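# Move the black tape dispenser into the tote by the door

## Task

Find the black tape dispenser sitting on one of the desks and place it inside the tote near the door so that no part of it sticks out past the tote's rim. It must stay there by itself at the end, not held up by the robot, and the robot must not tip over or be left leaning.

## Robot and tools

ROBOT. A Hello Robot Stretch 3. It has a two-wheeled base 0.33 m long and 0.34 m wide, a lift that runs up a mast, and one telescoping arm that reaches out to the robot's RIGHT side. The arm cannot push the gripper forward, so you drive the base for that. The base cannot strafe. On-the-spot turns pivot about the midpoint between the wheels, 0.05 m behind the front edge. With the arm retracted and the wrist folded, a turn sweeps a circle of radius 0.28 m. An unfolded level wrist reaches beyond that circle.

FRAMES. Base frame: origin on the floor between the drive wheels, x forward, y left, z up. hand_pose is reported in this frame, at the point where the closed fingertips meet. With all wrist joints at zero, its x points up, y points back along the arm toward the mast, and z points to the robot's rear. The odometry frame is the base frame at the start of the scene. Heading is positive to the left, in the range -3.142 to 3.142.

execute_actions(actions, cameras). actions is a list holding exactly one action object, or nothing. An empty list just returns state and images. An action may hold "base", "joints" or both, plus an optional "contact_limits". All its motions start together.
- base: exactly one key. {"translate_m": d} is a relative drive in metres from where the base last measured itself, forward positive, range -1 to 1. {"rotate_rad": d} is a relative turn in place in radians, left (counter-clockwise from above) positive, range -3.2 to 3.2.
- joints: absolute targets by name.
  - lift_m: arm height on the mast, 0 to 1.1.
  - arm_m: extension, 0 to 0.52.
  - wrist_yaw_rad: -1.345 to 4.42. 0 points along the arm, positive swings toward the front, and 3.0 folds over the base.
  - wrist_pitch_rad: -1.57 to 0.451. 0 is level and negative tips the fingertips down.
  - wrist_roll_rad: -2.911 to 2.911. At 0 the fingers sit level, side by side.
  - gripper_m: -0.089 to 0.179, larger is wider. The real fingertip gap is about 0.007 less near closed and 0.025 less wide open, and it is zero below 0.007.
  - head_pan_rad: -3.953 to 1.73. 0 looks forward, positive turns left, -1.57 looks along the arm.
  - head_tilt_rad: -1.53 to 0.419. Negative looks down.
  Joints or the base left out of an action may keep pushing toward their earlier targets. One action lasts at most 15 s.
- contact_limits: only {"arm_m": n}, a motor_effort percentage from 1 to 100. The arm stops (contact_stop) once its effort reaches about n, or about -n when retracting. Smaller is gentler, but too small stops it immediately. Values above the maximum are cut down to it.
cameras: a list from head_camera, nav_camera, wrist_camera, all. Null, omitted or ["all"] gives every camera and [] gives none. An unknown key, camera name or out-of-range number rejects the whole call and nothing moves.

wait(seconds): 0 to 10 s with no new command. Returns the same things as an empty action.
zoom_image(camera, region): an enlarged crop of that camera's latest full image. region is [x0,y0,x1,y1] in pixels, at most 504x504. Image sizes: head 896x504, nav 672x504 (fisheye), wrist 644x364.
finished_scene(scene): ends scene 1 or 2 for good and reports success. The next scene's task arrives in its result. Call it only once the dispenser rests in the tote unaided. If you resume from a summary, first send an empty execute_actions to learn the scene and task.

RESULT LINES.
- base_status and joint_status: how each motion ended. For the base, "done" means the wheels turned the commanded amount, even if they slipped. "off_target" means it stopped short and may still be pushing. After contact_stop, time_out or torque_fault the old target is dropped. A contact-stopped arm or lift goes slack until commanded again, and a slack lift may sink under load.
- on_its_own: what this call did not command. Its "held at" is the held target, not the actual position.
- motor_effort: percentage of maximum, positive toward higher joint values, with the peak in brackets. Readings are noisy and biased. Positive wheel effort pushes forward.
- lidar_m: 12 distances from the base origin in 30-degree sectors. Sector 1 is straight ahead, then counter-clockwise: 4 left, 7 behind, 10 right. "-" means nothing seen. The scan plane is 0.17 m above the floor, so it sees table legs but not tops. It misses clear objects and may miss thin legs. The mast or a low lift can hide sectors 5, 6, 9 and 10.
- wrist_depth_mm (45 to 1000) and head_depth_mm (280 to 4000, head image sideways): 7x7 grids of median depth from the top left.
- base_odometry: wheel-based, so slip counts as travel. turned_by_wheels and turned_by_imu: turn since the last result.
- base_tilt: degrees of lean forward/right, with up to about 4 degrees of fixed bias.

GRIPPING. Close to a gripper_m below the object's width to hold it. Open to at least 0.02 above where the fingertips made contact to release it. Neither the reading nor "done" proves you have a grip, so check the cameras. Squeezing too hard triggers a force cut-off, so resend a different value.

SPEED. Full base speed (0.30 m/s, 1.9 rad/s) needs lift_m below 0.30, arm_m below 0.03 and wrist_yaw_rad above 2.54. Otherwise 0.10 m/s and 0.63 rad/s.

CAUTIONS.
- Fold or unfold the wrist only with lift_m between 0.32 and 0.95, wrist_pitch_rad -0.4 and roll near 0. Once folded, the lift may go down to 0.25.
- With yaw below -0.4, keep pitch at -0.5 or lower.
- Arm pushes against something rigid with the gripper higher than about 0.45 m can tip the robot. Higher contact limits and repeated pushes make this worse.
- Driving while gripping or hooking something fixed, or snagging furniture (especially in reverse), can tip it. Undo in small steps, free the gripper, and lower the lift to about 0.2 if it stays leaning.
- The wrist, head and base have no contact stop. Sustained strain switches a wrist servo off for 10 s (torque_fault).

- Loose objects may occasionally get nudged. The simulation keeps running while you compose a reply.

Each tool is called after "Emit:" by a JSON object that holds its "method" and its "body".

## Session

Emit:
{"method": "execute_actions", "body": {"actions": []}}

Scene clock: 0.00 s.
base_odometry: x=+0.000 y=+0.000 heading=+0.000 (m, m, rad; odometry frame)
turned_by_wheels: +0.000 (rad since the last result)
turned_by_imu: +0.000 (rad since the last result)
base_tilt: forward=-0.3 right=+0.4 (deg)
lidar_m: 1.04 1.17 1.85 1.85 0.83 0.69 0.69 0.78 1.28 1.67 1.24 1.04
head_depth_mm: 955 954 951 950 946 949 945 / 973 965 967 964 964 962 962 / 983 989 985 985 987 985 979 / 1001 1010 1005 999 1000 1001 998 / 1027 1007 1003 1013 1015 1012 1014 / 1043 1025 1016 1022 1037 1030 1031 / 1066 1045 1040 1039 1056 1058 1056
base_status: not commanded
joint_positions: lift_m=+0.385 arm_m=+0.000 wrist_yaw_rad=+2.811 wrist_pitch_rad=-0.358 wrist_roll_rad=+0.006 gripper_m=+0.037 head_pan_rad=+0.005 head_tilt_rad=-0.007
joint_status: not commanded
motor_effort: left_wheel=+1 right_wheel=+0 lift_m=+34 arm_m=+0 wrist_yaw_rad=+0 wrist_pitch_rad=+6 wrist_roll_rad=+0 gripper_m=-1 head_pan_rad=-1 head_tilt_rad=+2 (%)
hand_pose: x=+0.0538 y=+0.0744 z=+0.4109 quat_wxyz=(+0.239, +0.709, +0.010, +0.664) (m; base frame)
wrist_depth_mm: - - - - - - - / - - - - - - - / - - - - - - - / - 916 948 975 - - - / - 747 794 772 805 814 832 / 612 646 - 643 663 678 684 / 529 - 550 558 567 575 584
pictures: head_camera (sideways: a quarter turn clockwise sets it upright), nav_camera (sideways: a quarter turn counterclockwise sets it upright), wrist_camera
Images, in order (width x height): head_camera 896x504, nav_camera 672x504, wrist_camera 644x364.

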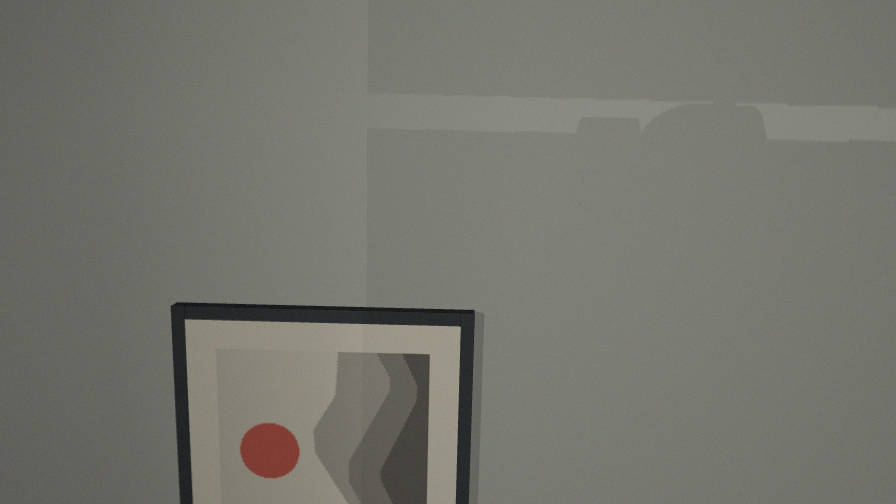

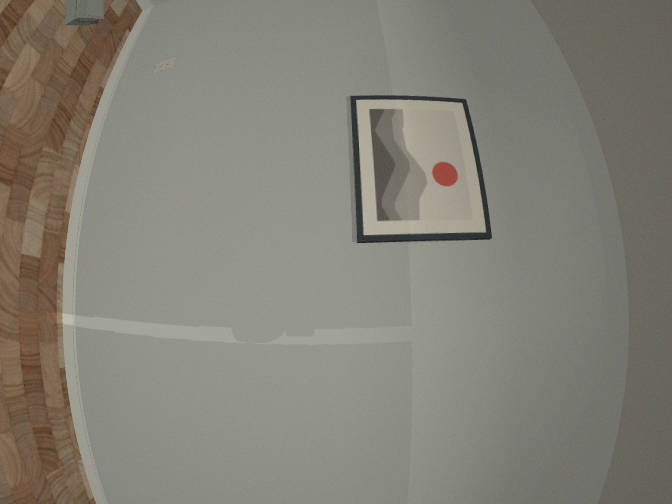

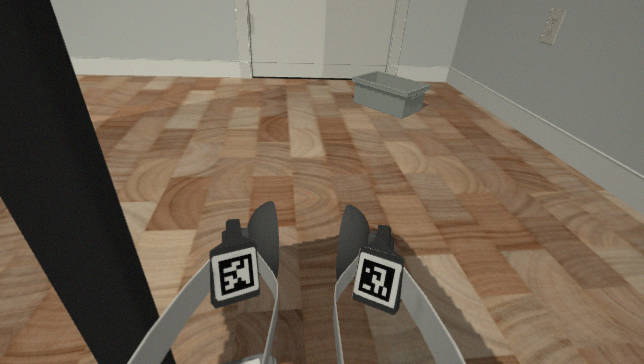

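Tote is to the left-front.

Emit:
{"method": "execute_actions", "body": {"actions": [{"joints":{"head_pan_rad":-1.6,"head_tilt_rad":-0.4}}], "cameras": ["head_camera","nav_camera"]}}

Emit:
{"method": "execute_actions", "body": {"actions": [{"joints":{"head_pan_rad":-3.3,"head_tilt_rad":-0.4}}], "cameras": ["head_camera","nav_camera"]}}

Scene clock: 1.83 s.
base_odometry: x=+0.000 y=+0.000 heading=+0.000 (m, m, rad; odometry frame)
turned_by_wheels: +0.000 (rad since the last result)
turned_by_imu: +0.000 (rad since the last result)
base_tilt: forward=-0.4 right=+0.5 (deg)
lidar_m: 1.04 1.17 1.85 1.84 0.83 0.70 0.69 0.78 1.28 1.67 1.24 1.04
head_depth_mm: 1571 1675 1749 1885 2044 1816 1464 / 1592 1678 1759 1853 2011 1817 1456 / 1620 1724 1798 1880 2053 1807 1460 / 1632 1748 1810 1924 2053 1791 1441 / 1663 1751 1856 1913 2081 1787 1433 / 1688 1803 1932 2070 2189 1759 1427 / 1709 1847 1969 2126 2181 1766 1423
base_status: not commanded
joint_positions: lift_m=+0.385 arm_m=+0.000 wrist_yaw_rad=+2.811 wrist_pitch_rad=-0.358 wrist_roll_rad=+0.006 gripper_m=+0.037 head_pan_rad=-1.593 head_tilt_rad=-0.395
joint_status: all done
motor_effort: left_wheel=+1(1) right_wheel=-1(0) lift_m=+34(34) arm_m=+0(0) wrist_yaw_rad=+1(0) wrist_pitch_rad=+6(6) wrist_roll_rad=+0(1) gripper_m=+0(0) head_pan_rad=-3(36) head_tilt_rad=-3(25) (%)
hand_pose: x=+0.0538 y=+0.0744 z=+0.4109 quat_wxyz=(+0.239, +0.709, +0.010, +0.664) (m; base frame)
wrist_depth_mm: - - - - - - - / - - - - - - - / - - - - - - - / - 920 931 981 998 - - / - 745 802 778 803 818 828 / 609 649 - 648 659 678 694 / 531 - 551 561 566 578 584
pictures: head_camera (sideways: a quarter turn clockwise sets it upright), nav_camera (sideways: a quarter turn counterclockwise sets it upright)
Images, in order (width x height): head_camera 896x504, nav_camera 672x504.

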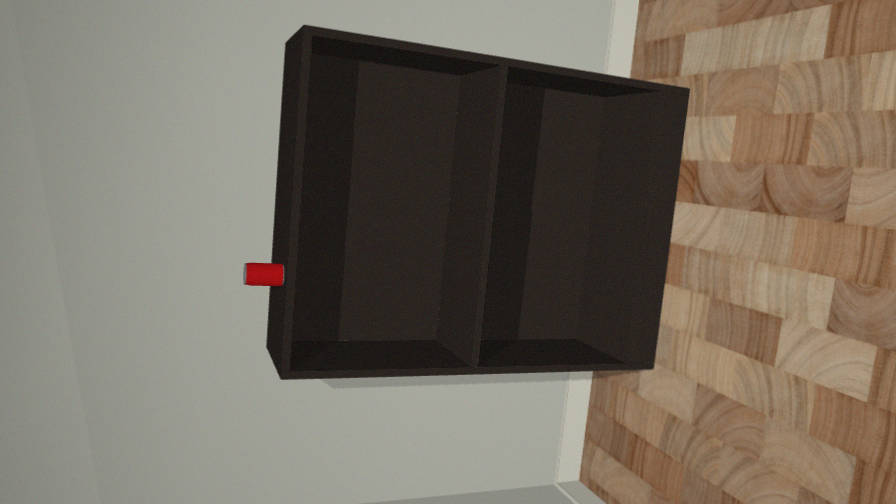

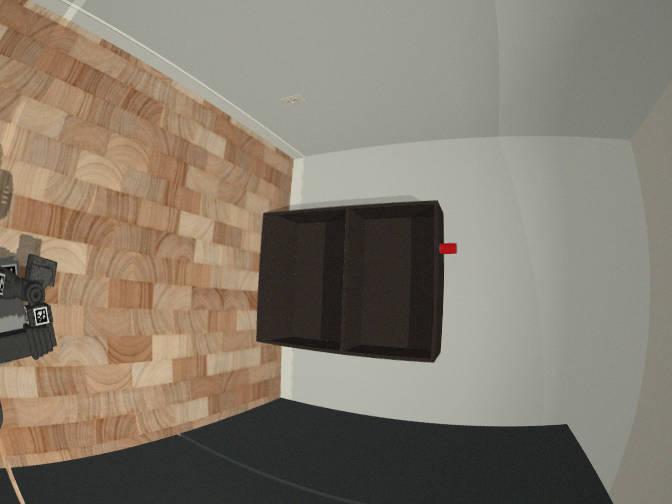

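Scene clock: 3.23 s.
base_odometry: x=+0.000 y=+0.000 heading=+0.000 (m, m, rad; odometry frame)
turned_by_wheels: +0.000 (rad since the last result)
turned_by_imu: +0.000 (rad since the last result)
base_tilt: forward=-0.3 right=+0.5 (deg)
lidar_m: 1.04 1.17 1.85 1.84 0.83 0.69 0.69 0.78 1.29 1.67 1.24 1.04
head_depth_mm: 570 609 650 699 754 824 905 / 573 612 654 701 756 822 906 / 574 610 654 704 759 827 911 / 586 626 669 714 770 851 923 / 575 613 657 707 764 833 915 / 578 615 659 708 769 834 918 / 578 619 659 711 769 838 924
base_status: not commanded
joint_positions: lift_m=+0.385 arm_m=+0.000 wrist_yaw_rad=+2.811 wrist_pitch_rad=-0.358 wrist_roll_rad=+0.006 gripper_m=+0.037 head_pan_rad=-3.293 head_tilt_rad=-0.395
joint_status: all done
motor_effort: left_wheel=+1(1) right_wheel=+0(0) lift_m=+34(34) arm_m=-1(0) wrist_yaw_rad=+1(0) wrist_pitch_rad=+5(5) wrist_roll_rad=+0(0) gripper_m=+0(0) head_pan_rad=-2(38) head_tilt_rad=-3(4) (%)
hand_pose: x=+0.0538 y=+0.0744 z=+0.4109 quat_wxyz=(+0.239, +0.709, +0.010, +0.664) (m; base frame)
wrist_depth_mm: - - - - - - - / - - - - - - - / - - - - - - - / - 909 922 967 989 - - / - 751 785 787 807 815 829 / 611 653 - 642 669 670 680 / 528 - 551 561 562 572 585
pictures: head_camera (sideways: a quarter turn clockwise sets it upright), nav_camera (sideways: a quarter turn counterclockwise sets it upright)
Images, in order (width x height): head_camera 896x504, nav_camera 672x504.

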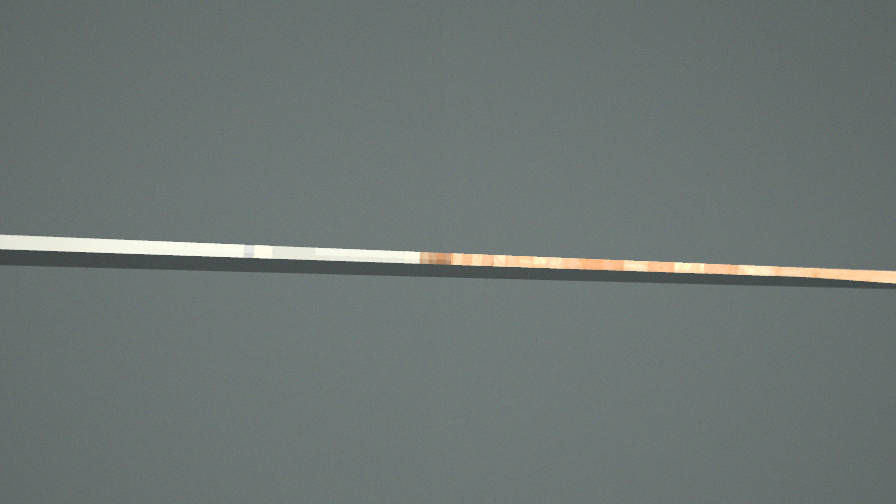

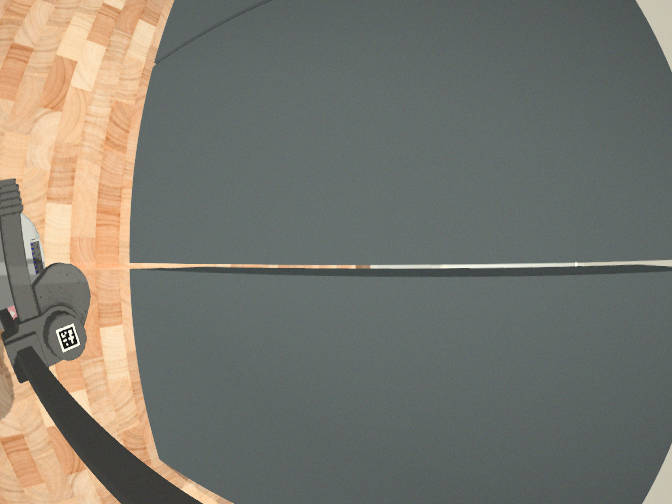

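Emit:
{"method": "execute_actions", "body": {"actions": [{"base":{"rotate_rad":1.571},"joints":{"wrist_yaw_rad":3.0,"wrist_pitch_rad":-0.4,"head_pan_rad":0.6,"head_tilt_rad":-0.5}}], "cameras": []}}

Emit:
{"method": "execute_actions", "body": {"actions": [{"base":{"translate_m":1.0},"joints":{"lift_m":0.27}}], "cameras": ["nav_camera"]}}

Scene clock: 7.17 s.
base_odometry: x=+0.000 y=+0.000 heading=+1.571 (m, m, rad; odometry frame)
turned_by_wheels: +1.571 (rad since the last result)
turned_by_imu: +1.581 (rad since the last result)
base_tilt: forward=-0.4 right=+0.4 (deg)
lidar_m: 1.84 0.84 0.69 0.69 0.78 1.26 1.67 1.25 1.04 1.04 1.16 1.85
head_depth_mm: 1746 1841 1939 2079 2098 1656 1362 / 1863 1985 2120 2257 2068 1638 1354 / 920 1023 2225 2430 2005 1621 1344 / 831 904 997 1100 1237 1414 1339 / 755 819 893 977 1084 1213 1301 / 696 748 810 877 960 1068 1189 / 642 688 741 797 864 947 1048
base_status: done
joint_positions: lift_m=+0.385 arm_m=+0.000 wrist_yaw_rad=+2.999 wrist_pitch_rad=-0.411 wrist_roll_rad=+0.006 gripper_m=+0.037 head_pan_rad=+0.593 head_tilt_rad=-0.494
joint_status: all done
motor_effort: left_wheel=-4(11) right_wheel=+3(5) lift_m=+34(34) arm_m=+0(1) wrist_yaw_rad=+1(3) wrist_pitch_rad=+4(4) wrist_roll_rad=+1(1) gripper_m=+0(1) head_pan_rad=+3(38) head_tilt_rad=-3(13) (%)
hand_pose: x=+0.0108 y=+0.0784 z=+0.3990 quat_wxyz=(+0.194, +0.702, +0.094, +0.678) (m; base frame)
wrist_depth_mm: 719 - 694 684 655 656 644 / 776 - 747 747 738 712 698 / 869 - 821 817 806 781 770 / 837 842 879 878 863 856 856 / 685 685 - 729 755 759 775 / 592 596 - 614 634 635 646 / 505 528 - 547 536 548 556
pictures: none
No camera images: the call's "cameras" was empty. Leave "cameras" out to get every camera's image.

Scene clock: 12.73 s.
base_odometry: x=+0.000 y=+1.000 heading=+1.571 (m, m, rad; odometry frame)
turned_by_wheels: +0.000 (rad since the last result)
turned_by_imu: +0.004 (rad since the last result)
base_tilt: forward=-0.3 right=+0.5 (deg)
lidar_m: 0.87 1.01 1.65 0.50 0.55 0.90 2.57 1.48 1.24 1.24 1.06 0.87
head_depth_mm: 818 869 920 984 1056 1135 1222 / 884 940 1001 1068 1163 1261 1315 / 948 1018 1094 1187 1283 1413 1346 / 1039 1123 1208 1319 1433 1537 1337 / 1137 1230 1351 1480 1643 1608 1341 / 1260 1379 1511 1693 1867 1599 1327 / 1414 1550 1753 1979 1994 1586 1321
base_status: done
joint_positions: lift_m=+0.270 arm_m=+0.000 wrist_yaw_rad=+3.000 wrist_pitch_rad=-0.412 wrist_roll_rad=+0.006 gripper_m=+0.037 head_pan_rad=+0.593 head_tilt_rad=-0.494
joint_status: all done
motor_effort: left_wheel=-5(11) right_wheel=+2(6) lift_m=+26(29) arm_m=-1(1) wrist_yaw_rad=+1(1) wrist_pitch_rad=+5(5) wrist_roll_rad=+1(0) gripper_m=-1(1) head_pan_rad=+4(3) head_tilt_rad=-3(3) (%)
hand_pose: x=+0.0106 y=+0.0782 z=+0.2843 quat_wxyz=(+0.194, +0.702, +0.095, +0.678) (m; base frame)
wrist_depth_mm: 519 - 503 - - - - / 571 - 547 - - - - / 630 - 605 817 928 957 962 / 639 651 656 668 715 721 747 / 539 544 - 566 581 590 606 / 467 - - - 494 498 504 / - - - - 421 427 436
pictures: nav_camera (sideways: a quarter turn counterclockwise sets it upright)
Images, in order (width x height): nav_camera 672x504.

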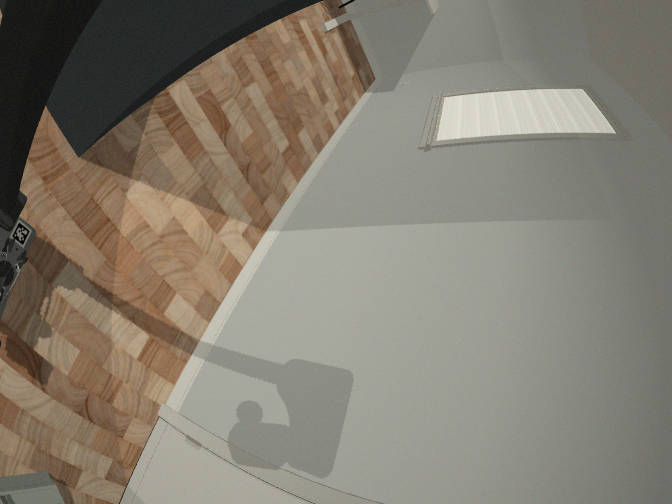

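Emit:
{"method": "execute_actions", "body": {"actions": [{"base":{"translate_m":0.38}}], "cameras": []}}

Emit:
{"method": "execute_actions", "body": {"actions": [{"base":{"rotate_rad":1.571},"joints":{"head_pan_rad":0.0,"head_tilt_rad":-0.4}}], "cameras": ["nav_camera"]}}

Scene clock: 16.00 s.
base_odometry: x=+0.000 y=+1.380 heading=+1.570 (m, m, rad; odometry frame)
turned_by_wheels: +0.000 (rad since the last result)
turned_by_imu: +0.001 (rad since the last result)
base_tilt: forward=-0.4 right=+0.5 (deg)
lidar_m: 0.53 0.60 0.98 0.96 0.63 0.77 2.94 1.58 1.32 1.18 0.61 0.51
head_depth_mm: 467 497 528 562 603 650 703 / 504 536 571 614 663 720 788 / 546 583 627 679 737 804 892 / 593 637 692 752 826 920 1028 / 652 706 771 849 940 1065 1206 / 719 788 871 973 1099 1258 1297 / 809 893 1002 1135 1313 1486 1321
base_status: done
joint_positions: lift_m=+0.270 arm_m=+0.000 wrist_yaw_rad=+3.000 wrist_pitch_rad=-0.412 wrist_roll_rad=+0.006 gripper_m=+0.037 head_pan_rad=+0.593 head_tilt_rad=-0.495
joint_status: not commanded
motor_effort: left_wheel=-4(10) right_wheel=+3(6) lift_m=+27(27) arm_m=-1(0) wrist_yaw_rad=+0(1) wrist_pitch_rad=+5(5) wrist_roll_rad=+0(0) gripper_m=+0(1) head_pan_rad=+4(4) head_tilt_rad=-3(3) (%)
hand_pose: x=+0.0106 y=+0.0782 z=+0.2843 quat_wxyz=(+0.194, +0.702, +0.095, +0.678) (m; base frame)
wrist_depth_mm: 471 - - - - - 688 / 504 - - - - - 672 / 551 - 873 897 925 883 661 / 599 622 675 688 707 723 637 / 535 542 - 564 585 597 579 / 467 - - - 492 495 505 / - - - - 421 428 435
pictures: none
No camera images: the call's "cameras" was empty. Leave "cameras" out to get every camera's image.

Scene clock: 18.20 s.
base_odometry: x=+0.000 y=+1.380 heading=+3.141 (m, m, rad; odometry frame)
turned_by_wheels: +1.571 (rad since the last result)
turned_by_imu: +1.580 (rad since the last result)
base_tilt: forward=-0.4 right=+0.5 (deg)
lidar_m: 2.99 0.60 0.75 2.94 1.59 1.32 1.22 0.62 0.51 0.53 0.59 0.96
head_depth_mm: 2846 3009 3209 2902 2333 1793 1449 / 2868 3135 3278 3395 2313 1771 1439 / 2927 3117 3356 3256 2317 1774 1431 / 2966 3165 3399 3232 2311 1760 1428 / 3041 3164 3449 3279 2286 1751 1421 / 3060 3261 3516 3218 2258 1760 1412 / 3079 3254 3158 941 979 1019 1069
base_status: done
joint_positions: lift_m=+0.270 arm_m=+0.000 wrist_yaw_rad=+3.000 wrist_pitch_rad=-0.412 wrist_roll_rad=+0.006 gripper_m=+0.037 head_pan_rad=+0.007 head_tilt_rad=-0.408
joint_status: all done
motor_effort: left_wheel=-3(14) right_wheel=+2(9) lift_m=+27(27) arm_m=-1(1) wrist_yaw_rad=+1(1) wrist_pitch_rad=+5(5) wrist_roll_rad=+1(0) gripper_m=+0(0) head_pan_rad=-3(33) head_tilt_rad=+4(14) (%)
hand_pose: x=+0.0106 y=+0.0782 z=+0.2843 quat_wxyz=(+0.194, +0.702, +0.095, +0.678) (m; base frame)
wrist_depth_mm: - - - - - 823 526 / - - - - - 804 521 / 816 - 876 891 921 781 511 / 649 652 685 685 706 688 553 / 536 542 - 564 588 593 581 / 465 - - - 491 495 506 / - - - - 420 430 437
pictures: nav_camera (sideways: a quarter turn counterclockwise sets it upright)
Images, in order (width x height): nav_camera 672x504.

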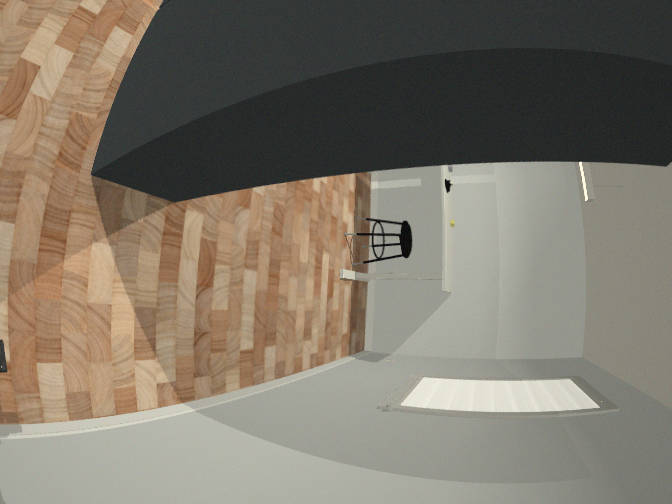

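Same position as before; repeat.

Emit:
{"method": "execute_actions", "body": {"actions": [{"base":{"translate_m":1.0}}], "cameras": []}}

Emit:
{"method": "execute_actions", "body": {"actions": [{"base":{"translate_m":0.9},"joints":{"head_pan_rad":0.3,"head_tilt_rad":-0.45}}], "cameras": ["head_camera","nav_camera"]}}

Scene clock: 23.37 s.
base_odometry: x=-1.000 y=+1.381 heading=+3.141 (m, m, rad; odometry frame)
turned_by_wheels: +0.000 (rad since the last result)
turned_by_imu: +0.004 (rad since the last result)
base_tilt: forward=-0.4 right=+0.4 (deg)
lidar_m: 2.01 2.40 2.60 0.26 0.27 0.43 1.60 0.87 0.73 0.72 0.81 1.31
head_depth_mm: 2032 2189 2322 2473 2352 1800 1453 / 2092 2192 2346 2544 2342 1791 1441 / 2116 2235 2192 2566 2248 1774 1438 / 2105 2309 2378 2544 2310 1770 1424 / 2172 2316 2419 2629 2219 1755 1419 / 2208 2392 2538 2739 2268 1747 1406 / 2257 2408 2610 2776 2259 1735 1410
base_status: done
joint_positions: lift_m=+0.270 arm_m=+0.000 wrist_yaw_rad=+3.000 wrist_pitch_rad=-0.412 wrist_roll_rad=+0.006 gripper_m=+0.037 head_pan_rad=+0.007 head_tilt_rad=-0.408
joint_status: not commanded
motor_effort: left_wheel=-4(11) right_wheel=+3(6) lift_m=+27(27) arm_m=-1(1) wrist_yaw_rad=+1(1) wrist_pitch_rad=+5(5) wrist_roll_rad=+0(0) gripper_m=-1(0) head_pan_rad=-2(3) head_tilt_rad=+3(3) (%)
hand_pose: x=+0.0106 y=+0.0782 z=+0.2843 quat_wxyz=(+0.194, +0.702, +0.095, +0.678) (m; base frame)
wrist_depth_mm: 269 - 296 - - - - / 295 - 567 - - - - / 327 - 633 862 919 952 988 / 366 360 382 692 713 737 747 / 417 412 - 564 585 590 602 / 453 - - - 493 499 508 / - - - - 419 428 429
pictures: none
No camera images: the call's "cameras" was empty. Leave "cameras" out to get every camera's image.

Scene clock: 28.07 s.
base_odometry: x=-1.900 y=+1.381 heading=+3.141 (m, m, rad; odometry frame)
turned_by_wheels: +0.000 (rad since the last result)
turned_by_imu: +0.003 (rad since the last result)
base_tilt: forward=-0.4 right=+0.4 (deg)
lidar_m: 0.97 1.61 2.46 2.19 1.41 0.97 1.06 1.08 0.90 0.90 1.01 1.16
head_depth_mm: 1331 1408 1441 909 1681 1671 1404 / 1379 1472 1435 959 1271 1720 1393 / 1438 1536 1295 1016 1308 1667 1399 / 1504 1622 1389 1861 2017 1654 1389 / 1595 1709 1367 2013 2082 1680 1376 / 1661 1788 1334 2117 2122 1673 1375 / 1742 1895 1325 1701 1898 1680 1367
base_status: done
joint_positions: lift_m=+0.270 arm_m=+0.000 wrist_yaw_rad=+3.000 wrist_pitch_rad=-0.412 wrist_roll_rad=+0.006 gripper_m=+0.037 head_pan_rad=+0.293 head_tilt_rad=-0.445
joint_status: all done
motor_effort: left_wheel=-4(10) right_wheel=+3(7) lift_m=+27(27) arm_m=-1(1) wrist_yaw_rad=+1(1) wrist_pitch_rad=+5(5) wrist_roll_rad=+0(0) gripper_m=+1(0) head_pan_rad=+4(22) head_tilt_rad=-3(10) (%)
hand_pose: x=+0.0106 y=+0.0782 z=+0.2843 quat_wxyz=(+0.194, +0.702, +0.095, +0.678) (m; base frame)
wrist_depth_mm: - - - - - - - / - - - - - - - / 809 - 878 905 921 958 987 / 638 647 684 696 707 728 740 / 535 542 - 565 578 594 604 / 469 - - - 492 495 504 / - - - - 424 429 433
pictures: head_camera (sideways: a quarter turn clockwise sets it upright), nav_camera (sideways: a quarter turn counterclockwise sets it upright)
Images, in order (width x height): head_camera 896x504, nav_camera 672x504.

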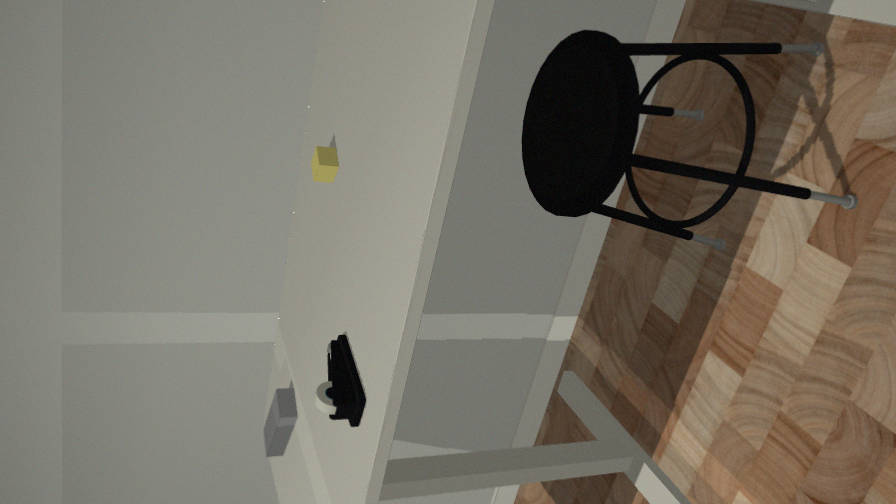

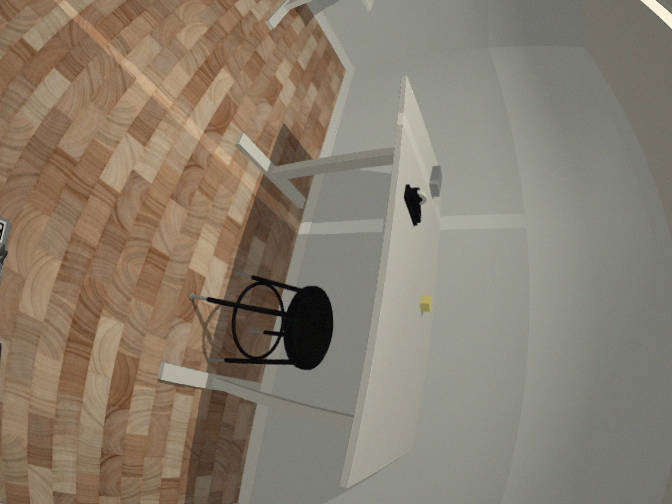

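Emit:
{"method": "execute_actions", "body": {"actions": [{"base":{"translate_m":0.45},"joints":{"lift_m":0.9}}], "cameras": []}}

Emit:
{"method": "execute_actions", "body": {"actions": [{"base":{"rotate_rad":1.571},"joints":{"head_pan_rad":-0.9,"head_tilt_rad":-0.7,"wrist_yaw_rad":1.57,"gripper_m":0.15}}], "cameras": []}}

Emit:
{"method": "execute_actions", "body": {"actions": [{"joints":{"lift_m":1.05,"arm_m":0.1}}]}}

Scene clock: 35.70 s.
base_odometry: x=-2.350 y=+1.382 heading=+3.141 (m, m, rad; odometry frame)
turned_by_wheels: +0.000 (rad since the last result)
turned_by_imu: +0.001 (rad since the last result)
base_tilt: forward=-0.3 right=+0.4 (deg)
lidar_m: 0.53 0.82 1.28 2.30 1.68 1.64 1.41 1.19 0.99 0.99 1.11 0.69
head_depth_mm: 954 1010 1081 851 604 466 846 / 996 1059 1127 848 598 464 801 / 1041 1113 1179 836 594 477 814 / 1086 1168 1225 829 590 507 879 / 1137 1229 1268 817 587 1540 1390 / 1197 1292 1334 811 582 1623 1370 / 1264 1370 1321 784 600 1667 1370
base_status: done
joint_positions: lift_m=+0.900 arm_m=+0.000 wrist_yaw_rad=+3.000 wrist_pitch_rad=-0.412 wrist_roll_rad=+0.006 gripper_m=+0.037 head_pan_rad=+0.293 head_tilt_rad=-0.445
joint_status: all done
motor_effort: left_wheel=-4(13) right_wheel=+2(7) lift_m=+40(41) arm_m=-1(1) wrist_yaw_rad=+1(1) wrist_pitch_rad=+5(5) wrist_roll_rad=+0(0) gripper_m=-1(0) head_pan_rad=+3(4) head_tilt_rad=-2(2) (%)
hand_pose: x=+0.0106 y=+0.0782 z=+0.9137 quat_wxyz=(+0.194, +0.702, +0.095, +0.678) (m; base frame)
wrist_depth_mm: - - - - - - 542 / - - - - - - - / - - - - - - - / - - - - - - - / - - - - - - - / - - - - - - - / - - - - - - -
pictures: none
No camera images: the call's "cameras" was empty. Leave "cameras" out to get every camera's image.

Scene clock: 39.17 s.
base_odometry: x=-2.350 y=+1.382 heading=-1.572 (m, m, rad; odometry frame)
turned_by_wheels: +1.571 (rad since the last result)
turned_by_imu: +1.581 (rad since the last result)
base_tilt: forward=-0.3 right=+0.5 (deg)
lidar_m: 2.30 2.25 1.64 1.40 1.20 0.99 0.99 1.11 0.70 0.53 0.82 1.26
head_depth_mm: 1143 1051 723 551 888 861 1228 / 1239 1036 714 547 1639 1358 1026 / 1354 1015 705 601 1670 1436 - / 1486 1001 698 1908 1644 1397 - / 1644 985 724 1651 1653 1372 1194 / 1886 968 2316 1994 1607 1375 1195 / 2172 960 2485 1996 1622 1367 1203
base_status: done
joint_positions: lift_m=+0.900 arm_m=+0.000 wrist_yaw_rad=+1.571 wrist_pitch_rad=-0.412 wrist_roll_rad=+0.006 gripper_m=+0.150 head_pan_rad=-0.893 head_tilt_rad=-0.691
joint_status: all done
motor_effort: left_wheel=-4(12) right_wheel=+3(6) lift_m=+40(40) arm_m=-1(1) wrist_yaw_rad=+0(1) wrist_pitch_rad=+5(5) wrist_roll_rad=+0(0) gripper_m=+0(98) head_pan_rad=-4(38) head_tilt_rad=-4(22) (%)
hand_pose: x=+0.2037 y=-0.1447 z=+0.9137 quat_wxyz=(+0.591, +0.593, -0.388, +0.385) (m; base frame)
wrist_depth_mm: - - - - - - 549 / - - - - - - 435 / - - - - - - 969 / - - - - - - - / - - - - - - - / - - - - - - - / - - - - - - -
pictures: none
No camera images: the call's "cameras" was empty. Leave "cameras" out to get every camera's image.

Scene clock: 41.37 s.
base_odometry: x=-2.350 y=+1.382 heading=-1.572 (m, m, rad; odometry frame)
turned_by_wheels: +0.000 (rad since the last result)
turned_by_imu: +0.000 (rad since the last result)
base_tilt: forward=-0.4 right=+0.5 (deg)
lidar_m: 2.31 2.24 1.64 1.40 1.20 1.00 0.99 1.11 0.70 0.53 0.82 1.26
head_depth_mm: 1146 1052 735 - 911 861 1219 / 1237 1033 713 556 1581 1349 1169 / 1350 1014 708 1826 1630 1406 1211 / 1477 999 699 1919 1646 1397 1204 / 1641 983 722 1647 1562 1383 1197 / 1898 965 2294 1996 1551 1380 1184 / 2203 964 2470 1988 1617 1372 1185
base_status: not commanded
joint_positions: lift_m=+1.050 arm_m=+0.100 wrist_yaw_rad=+1.570 wrist_pitch_rad=-0.412 wrist_roll_rad=+0.006 gripper_m=+0.150 head_pan_rad=-0.893 head_tilt_rad=-0.691
joint_status: all done
motor_effort: left_wheel=-4(4) right_wheel=+3(2) lift_m=+41(42) arm_m=+5(4) wrist_yaw_rad=+0(0) wrist_pitch_rad=+5(5) wrist_roll_rad=+0(0) gripper_m=+0(0) head_pan_rad=-4(3) head_tilt_rad=-4(4) (%)
hand_pose: x=+0.2037 y=-0.2448 z=+1.0637 quat_wxyz=(+0.591, +0.593, -0.388, +0.385) (m; base frame)
wrist_depth_mm: - - - - - - - / - - - - - 785 822 / - - - - - 543 464 / - - - - - 434 430 / - - - - - 354 348 / - - - - - 297 291 / - - - - - - 252
pictures: head_camera (sideways: a quarter turn clockwise sets it upright), nav_camera (sideways: a quarter turn counterclockwise sets it upright), wrist_camera
Images, in order (width x height): head_camera 896x504, nav_camera 672x504, wrist_camera 644x364.

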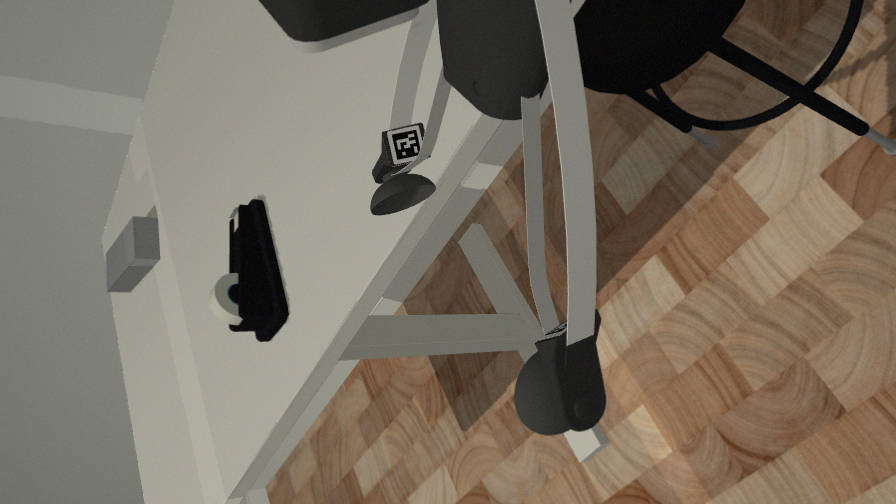

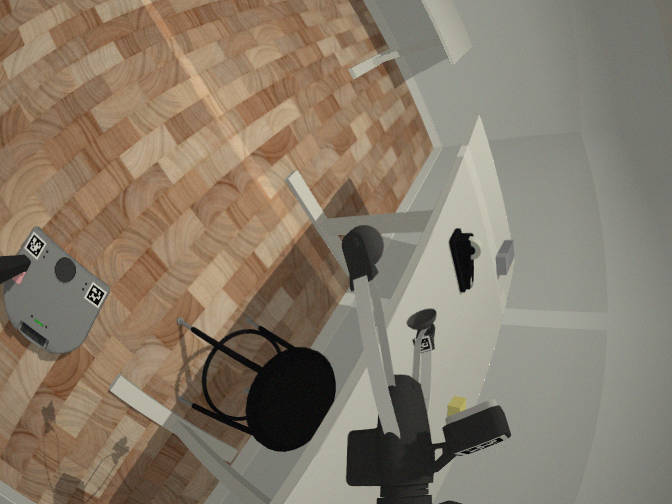

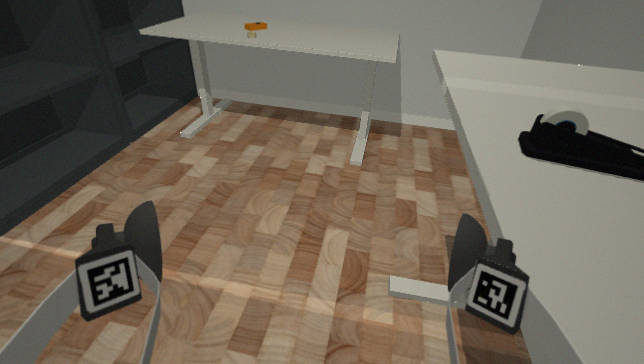

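Emit:
{"method": "execute_actions", "body": {"actions": [{"base":{"translate_m":0.58},"joints":{"lift_m":1.09,"arm_m":0.1,"wrist_yaw_rad":-0.35,"head_pan_rad":-1.5,"head_tilt_rad":-0.8}}], "cameras": ["head_camera","wrist_camera"]}}

Scene clock: 49.43 s.
base_odometry: x=-2.350 y=+0.802 heading=-1.572 (m, m, rad; odometry frame)
turned_by_wheels: +0.000 (rad since the last result)
turned_by_imu: +0.001 (rad since the last result)
base_tilt: forward=-0.3 right=+0.4 (deg)
lidar_m: 2.20 1.78 1.33 1.41 1.88 1.56 1.55 1.00 0.71 1.27 0.94 1.75
head_depth_mm: - - 603 1566 1484 1333 1177 / - - 561 1651 1554 1333 1167 / 1089 - 573 1689 1533 1334 1159 / 1094 766 589 1732 1522 1323 1158 / 1090 757 601 1716 1526 1315 1160 / 949 750 615 1609 1453 1312 1151 / 1061 741 631 1731 1496 1280 1136
base_status: done
joint_positions: lift_m=+1.090 arm_m=+0.100 wrist_yaw_rad=-0.349 wrist_pitch_rad=-0.412 wrist_roll_rad=+0.006 gripper_m=+0.150 head_pan_rad=-1.493 head_tilt_rad=-0.790
joint_status: all done
motor_effort: left_wheel=-5(7) right_wheel=+2(6) lift_m=+40(41) arm_m=+5(6) wrist_yaw_rad=-1(0) wrist_pitch_rad=+5(5) wrist_roll_rad=+0(0) gripper_m=+1(1) head_pan_rad=-3(33) head_tilt_rad=-5(12) (%)
hand_pose: x=-0.0984 y=-0.4562 z=+1.1037 quat_wxyz=(+0.655, +0.022, -0.708, -0.263) (m; base frame)
wrist_depth_mm: 784 800 844 865 888 927 983 / 737 764 806 850 888 950 - / 545 562 582 606 625 654 678 / 431 448 436 468 484 495 508 / 360 379 342 385 396 415 412 / 316 306 315 324 329 350 344 / 262 271 276 283 295 - -
pictures: head_camera (sideways: a quarter turn clockwise sets it upright), wrist_camera
Images, in order (width x height): head_camera 896x504, wrist_camera 644x364.

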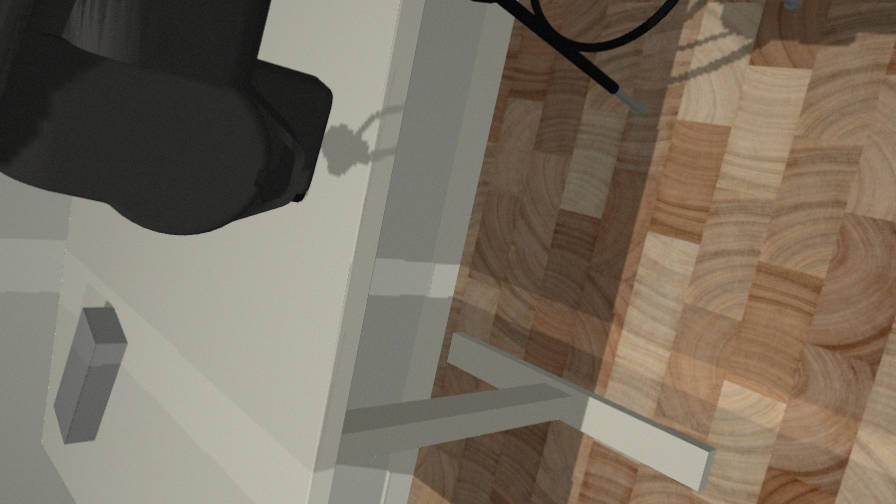

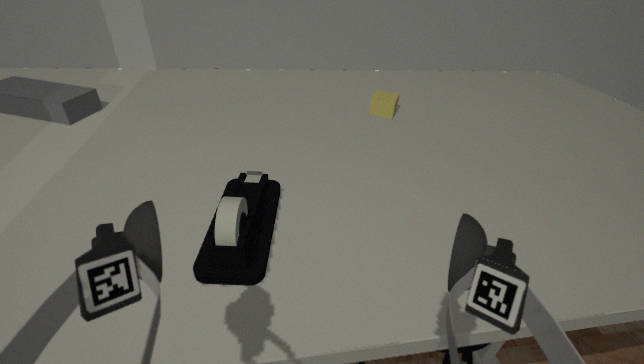

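Emit:
{"method": "execute_actions", "body": {"actions": [{"base":{"translate_m":0.05},"joints":{"lift_m":1.0,"arm_m":0.15}}], "cameras": ["wrist_camera"]}}

Scene clock: 52.40 s.
base_odometry: x=-2.350 y=+0.752 heading=-1.572 (m, m, rad; odometry frame)
turned_by_wheels: +0.000 (rad since the last result)
turned_by_imu: +0.000 (rad since the last result)
base_tilt: forward=-0.4 right=+0.5 (deg)
lidar_m: 2.15 1.74 1.31 1.42 1.43 1.60 1.60 0.74 0.75 0.97 0.93 1.71
head_depth_mm: - - - 1641 1528 1335 1172 / 1077 - - 1676 1538 1331 1172 / 1084 - - 1707 1547 1333 1164 / 1099 766 615 1717 1533 1324 1160 / 1091 756 621 1733 1518 1311 1154 / 1006 751 616 1319 1445 1308 1144 / 1193 743 631 1779 1507 1284 1146
base_status: done
joint_positions: lift_m=+1.000 arm_m=+0.150 wrist_yaw_rad=-0.349 wrist_pitch_rad=-0.412 wrist_roll_rad=+0.006 gripper_m=+0.150 head_pan_rad=-1.493 head_tilt_rad=-0.790
joint_status: all done
motor_effort: left_wheel=-4(6) right_wheel=+2(5) lift_m=+27(35) arm_m=+5(7) wrist_yaw_rad=+0(0) wrist_pitch_rad=+5(5) wrist_roll_rad=+0(0) gripper_m=+1(1) head_pan_rad=-3(2) head_tilt_rad=-5(5) (%)
hand_pose: x=-0.0986 y=-0.5061 z=+1.0142 quat_wxyz=(+0.655, +0.022, -0.708, -0.263) (m; base frame)
wrist_depth_mm: 724 748 777 814 845 881 935 / 477 513 539 571 576 631 667 / 366 376 393 404 419 435 452 / 291 297 301 283 323 333 343 / 242 255 244 243 265 277 276 / 211 205 215 218 222 235 231 / 175 182 185 191 202 675 -
pictures: wrist_camera
Images, in order (width x height): wrist_camera 644x364.

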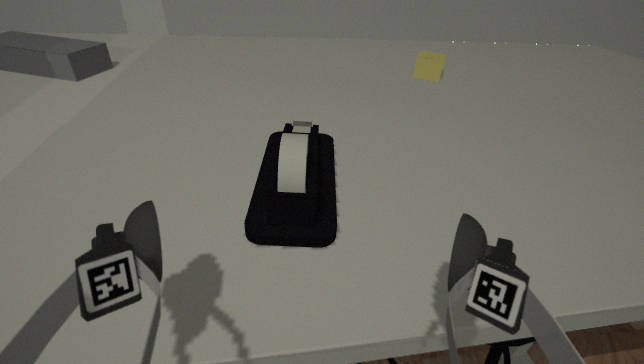

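Emit:
{"method": "execute_actions", "body": {"actions": [{"base":{"translate_m":-0.015},"joints":{"lift_m":0.967,"arm_m":0.265}}], "cameras": ["wrist_camera"]}}

Scene clock: 54.73 s.
base_odometry: x=-2.350 y=+0.767 heading=-1.572 (m, m, rad; odometry frame)
turned_by_wheels: +0.000 (rad since the last result)
turned_by_imu: -0.001 (rad since the last result)
base_tilt: forward=-0.3 right=+0.5 (deg)
lidar_m: 2.17 1.76 1.32 1.42 1.92 1.59 1.59 0.74 0.73 1.28 0.93 1.72
head_depth_mm: 1042 761 583 1590 1533 1339 1174 / 1060 - 562 1649 1552 1332 1175 / 1083 - 557 1694 1545 1329 1163 / 1094 767 604 1730 1530 1331 1156 / 1091 757 603 1710 1522 1312 1151 / 950 749 616 1313 1446 1302 1150 / 1173 737 632 1788 1500 1270 1141
base_status: done
joint_positions: lift_m=+0.967 arm_m=+0.265 wrist_yaw_rad=-0.349 wrist_pitch_rad=-0.412 wrist_roll_rad=+0.006 gripper_m=+0.150 head_pan_rad=-1.493 head_tilt_rad=-0.790
joint_status: all done
motor_effort: left_wheel=-3(10) right_wheel=+2(3) lift_m=+26(27) arm_m=+5(5) wrist_yaw_rad=+0(0) wrist_pitch_rad=+5(5) wrist_roll_rad=+0(0) gripper_m=+0(1) head_pan_rad=-3(2) head_tilt_rad=-4(4) (%)
hand_pose: x=-0.0986 y=-0.6211 z=+0.9812 quat_wxyz=(+0.655, +0.022, -0.708, -0.263) (m; base frame)
wrist_depth_mm: 629 647 668 699 731 773 800 / 377 420 436 458 482 475 544 / 299 308 319 328 340 356 370 / 237 243 250 216 265 272 280 / 199 208 205 122 214 228 226 / - 168 173 116 175 192 188 / 144 149 148 123 149 155 162
pictures: wrist_camera
Images, in order (width x height): wrist_camera 644x364.

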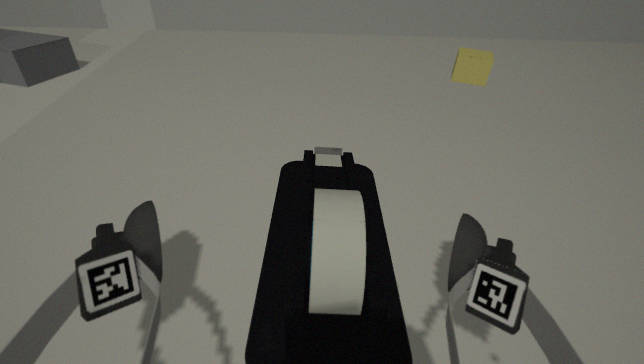

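Good.

Emit:
{"method": "execute_actions", "body": {"actions": [{"joints":{"gripper_m":0.0}}], "cameras": []}}

Emit:
{"method": "execute_actions", "body": {"actions": [{"joints":{"lift_m":1.04}}], "cameras": ["wrist_camera"]}}

Scene clock: 57.33 s.
base_odometry: x=-2.350 y=+0.767 heading=-1.572 (m, m, rad; odometry frame)
turned_by_wheels: +0.000 (rad since the last result)
turned_by_imu: -0.001 (rad since the last result)
base_tilt: forward=-0.3 right=+0.4 (deg)
lidar_m: 2.17 1.76 1.31 1.42 1.92 1.59 1.59 0.74 0.73 1.28 0.93 1.72
head_depth_mm: 1046 760 601 1594 1531 1341 1179 / 1056 - 561 1638 1546 1334 1168 / 1082 - 557 1690 1540 1333 1165 / 1090 767 597 1718 1536 1318 1158 / 1088 759 604 1716 1521 1317 1158 / 950 748 616 1312 1445 1303 1151 / 1171 741 633 1777 1505 1274 1145
base_status: not commanded
joint_positions: lift_m=+0.967 arm_m=+0.265 wrist_yaw_rad=-0.393 wrist_pitch_rad=-0.404 wrist_roll_rad=+0.002 gripper_m=+0.003 head_pan_rad=-1.493 head_tilt_rad=-0.790
joint_status: all done
on_its_own: wrist_yaw_rad is held at -0.389, not at your -0.350, by its stall guard, which is not easing now
motor_effort: left_wheel=-7(12) right_wheel=+5(11) lift_m=+26(26) arm_m=+5(5) wrist_yaw_rad=+3(17) wrist_pitch_rad=+2(5) wrist_roll_rad=+1(2) gripper_m=-6(99) head_pan_rad=-4(5) head_tilt_rad=-5(5) (%)
hand_pose: x=-0.1081 y=-0.6185 z=+0.9831 quat_wxyz=(+0.651, +0.004, -0.707, -0.275) (m; base frame)
wrist_depth_mm: 614 632 669 722 744 792 843 / 392 434 458 476 474 533 576 / 306 316 325 336 353 367 384 / 242 248 252 226 270 278 288 / 200 204 204 123 227 224 230 / 171 174 159 117 - 188 193 / 148 151 146 123 155 163 165
pictures: none
No camera images: the call's "cameras" was empty. Leave "cameras" out to get every camera's image.

Scene clock: 59.87 s.
base_odometry: x=-2.350 y=+0.767 heading=-1.572 (m, m, rad; odometry frame)
turned_by_wheels: +0.000 (rad since the last result)
turned_by_imu: +0.000 (rad since the last result)
base_tilt: forward=-0.3 right=+0.5 (deg)
lidar_m: 2.17 1.75 1.31 1.42 1.92 1.59 1.59 0.74 0.73 1.28 0.94 1.72
head_depth_mm: 1034 744 602 1599 1522 1341 1170 / - 547 595 1659 1542 1323 1169 / - - 589 1695 1540 1328 1162 / 1100 761 604 1703 1525 1324 1157 / 1089 755 602 1720 1531 1311 1156 / 945 748 613 1303 1440 1303 1145 / 1171 736 631 1785 1495 1287 1142
base_status: not commanded
joint_positions: lift_m=+1.040 arm_m=+0.265 wrist_yaw_rad=-0.390 wrist_pitch_rad=-0.449 wrist_roll_rad=+0.002 gripper_m=+0.004 head_pan_rad=-1.493 head_tilt_rad=-0.791
joint_status: all done
on_its_own: wrist_yaw_rad is held at -0.389, not at your -0.350, by its stall guard, which is not easing now
motor_effort: left_wheel=-2(10) right_wheel=+2(6) lift_m=+44(46) arm_m=+3(5) wrist_yaw_rad=+1(4) wrist_pitch_rad=+20(23) wrist_roll_rad=+2(2) gripper_m=-16(26) head_pan_rad=-4(2) head_tilt_rad=-4(4) (%)
hand_pose: x=-0.1053 y=-0.6136 z=+1.0454 quat_wxyz=(+0.645, +0.021, -0.707, -0.288) (m; base frame)
wrist_depth_mm: 639 667 700 728 767 812 850 / 507 550 570 603 626 661 701 / 399 417 431 444 459 479 497 / 328 337 343 232 363 373 387 / 276 282 294 127 307 310 316 / 237 244 167 115 259 262 267 / 209 212 156 119 218 227 231
pictures: wrist_camera
Images, in order (width x height): wrist_camera 644x364.

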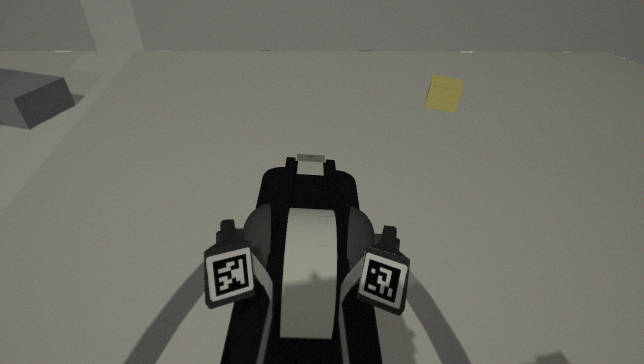

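Emit:
{"method": "execute_actions", "body": {"actions": [{"joints":{"lift_m":1.07,"wrist_yaw_rad":1.57,"arm_m":0.0}}], "cameras": ["wrist_camera"]}}

Emit:
{"method": "execute_actions", "body": {"actions": [{"base":{"rotate_rad":2.4},"joints":{"head_pan_rad":0,"head_tilt_rad":-0.8}}], "cameras": []}}

Emit:
{"method": "execute_actions", "body": {"actions": [{"base":{"translate_m":1.0},"joints":{"lift_m":0.55}}], "cameras": ["nav_camera"]}}

Scene clock: 63.60 s.
base_odometry: x=-2.350 y=+0.767 heading=-1.572 (m, m, rad; odometry frame)
turned_by_wheels: +0.000 (rad since the last result)
turned_by_imu: +0.000 (rad since the last result)
base_tilt: forward=-0.3 right=+0.5 (deg)
lidar_m: 2.17 1.75 1.31 1.42 1.92 1.59 1.59 0.74 0.73 1.28 0.93 1.72
head_depth_mm: - - - - 1486 1335 1177 / - - - - 1485 1336 1171 / 1074 805 - - - 1324 1165 / 1096 766 604 - - 1282 1158 / 1087 756 602 1731 - 1268 1152 / 952 747 617 - - 1281 1152 / 1171 738 - - - 1268 1141
base_status: not commanded
joint_positions: lift_m=+1.070 arm_m=+0.000 wrist_yaw_rad=+1.570 wrist_pitch_rad=-0.449 wrist_roll_rad=+0.004 gripper_m=+0.004 head_pan_rad=-1.493 head_tilt_rad=-0.791
joint_status: all done
motor_effort: left_wheel=-2(2) right_wheel=+1(2) lift_m=+45(45) arm_m=-5(8) wrist_yaw_rad=+0(3) wrist_pitch_rad=+20(21) wrist_roll_rad=+1(2) gripper_m=-17(17) head_pan_rad=-2(2) head_tilt_rad=-4(4) (%)
hand_pose: x=+0.1990 y=-0.1456 z=+1.0753 quat_wxyz=(+0.599, +0.599, -0.377, +0.375) (m; base frame)
wrist_depth_mm: - - - - - - - / - - - - - - - / - - - - - - - / - - - 231 - - - / - - - 127 - - - / - - 167 115 - - - / - - 156 119 - - -
pictures: wrist_camera
Images, in order (width x height): wrist_camera 644x364.

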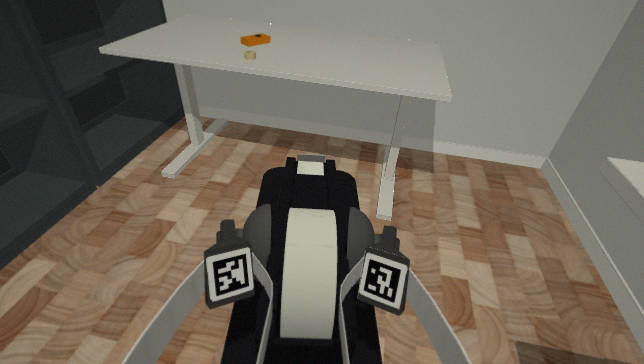

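Scene clock: 68.37 s.
base_odometry: x=-2.350 y=+0.767 heading=+0.828 (m, m, rad; odometry frame)
turned_by_wheels: +2.400 (rad since the last result)
turned_by_imu: +2.416 (rad since the last result)
base_tilt: forward=-0.4 right=+0.5 (deg)
lidar_m: 1.66 1.59 1.63 0.73 0.87 0.93 1.75 1.72 1.97 1.75 1.31 1.42
head_depth_mm: 2115 2480 2300 332 1450 1325 1171 / 1932 2260 2255 1839 1554 1336 1170 / 1809 2074 2246 1820 1528 1324 1172 / 1678 1931 2139 1809 1515 1316 1161 / 1587 1803 2012 1801 1503 1314 1160 / 1491 1689 1916 1778 1508 1306 1142 / 1404 1582 1789 1780 1499 1295 1135
base_status: done
joint_positions: lift_m=+1.070 arm_m=+0.000 wrist_yaw_rad=+1.570 wrist_pitch_rad=-0.449 wrist_roll_rad=+0.004 gripper_m=+0.004 head_pan_rad=-0.007 head_tilt_rad=-0.791
joint_status: all done
motor_effort: left_wheel=-4(11) right_wheel=+3(6) lift_m=+44(44) arm_m=-5(5) wrist_yaw_rad=+0(1) wrist_pitch_rad=+20(20) wrist_roll_rad=+1(1) gripper_m=-17(17) head_pan_rad=+3(35) head_tilt_rad=-4(3) (%)
hand_pose: x=+0.1990 y=-0.1456 z=+1.0753 quat_wxyz=(+0.599, +0.599, -0.377, +0.375) (m; base frame)
wrist_depth_mm: - - - - - - - / - - - - - - - / - - - - - - - / - - - 231 - - - / - - - 127 - - - / - - 167 115 - - - / - - 156 118 - - -
pictures: none
No camera images: the call's "cameras" was empty. Leave "cameras" out to get every camera's image.

Scene clock: 79.43 s.
base_odometry: x=-1.674 y=+1.503 heading=+0.827 (m, m, rad; odometry frame)
turned_by_wheels: +0.000 (rad since the last result)
turned_by_imu: +0.002 (rad since the last result)
base_tilt: forward=-0.4 right=+0.5 (deg)
lidar_m: 0.79 0.75 0.77 1.03 1.82 1.61 1.86 2.60 1.32 0.80 0.79 1.11
head_depth_mm: 959 1132 1389 1712 1553 1340 1169 / 890 1034 1234 1559 1541 1335 1150 / 828 956 1122 1386 1529 1323 1120 / 774 891 1034 1238 1459 1322 1158 / 728 826 957 1126 1371 1304 1157 / 690 773 883 1029 1236 1301 1152 / 648 726 826 950 1114 1270 1140
base_status: done
joint_positions: lift_m=+0.550 arm_m=+0.000 wrist_yaw_rad=+1.570 wrist_pitch_rad=-0.450 wrist_roll_rad=+0.004 gripper_m=+0.004 head_pan_rad=-0.007 head_tilt_rad=-0.791
joint_status: all done
motor_effort: left_wheel=-5(7) right_wheel=+3(4) lift_m=+30(41) arm_m=-5(5) wrist_yaw_rad=+1(0) wrist_pitch_rad=+21(21) wrist_roll_rad=+1(1) gripper_m=-18(17) head_pan_rad=+4(4) head_tilt_rad=-4(4) (%)
hand_pose: x=+0.1989 y=-0.1456 z=+0.5558 quat_wxyz=(+0.599, +0.599, -0.377, +0.375) (m; base frame)
wrist_depth_mm: 564 622 720 840 - - - / 601 671 784 918 - - - / 651 744 872 - - - - / 694 801 936 232 - - - / 759 851 927 127 954 983 979 / 744 762 167 115 800 807 823 / 646 670 155 118 674 713 715
pictures: nav_camera (sideways: a quarter turn counterclockwise sets it upright)
Images, in order (width x height): nav_camera 672x504.

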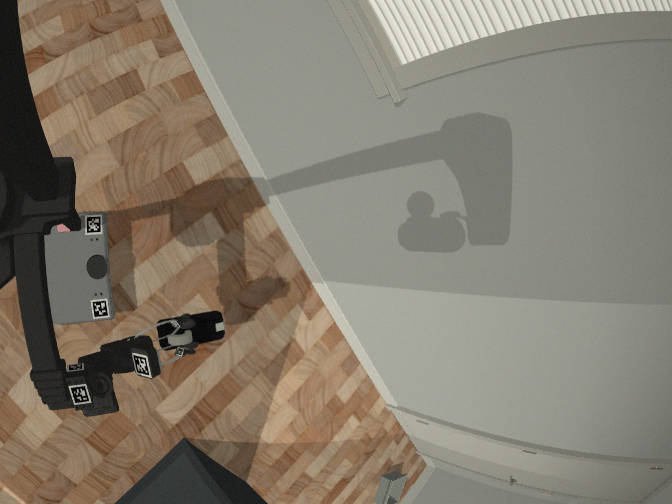

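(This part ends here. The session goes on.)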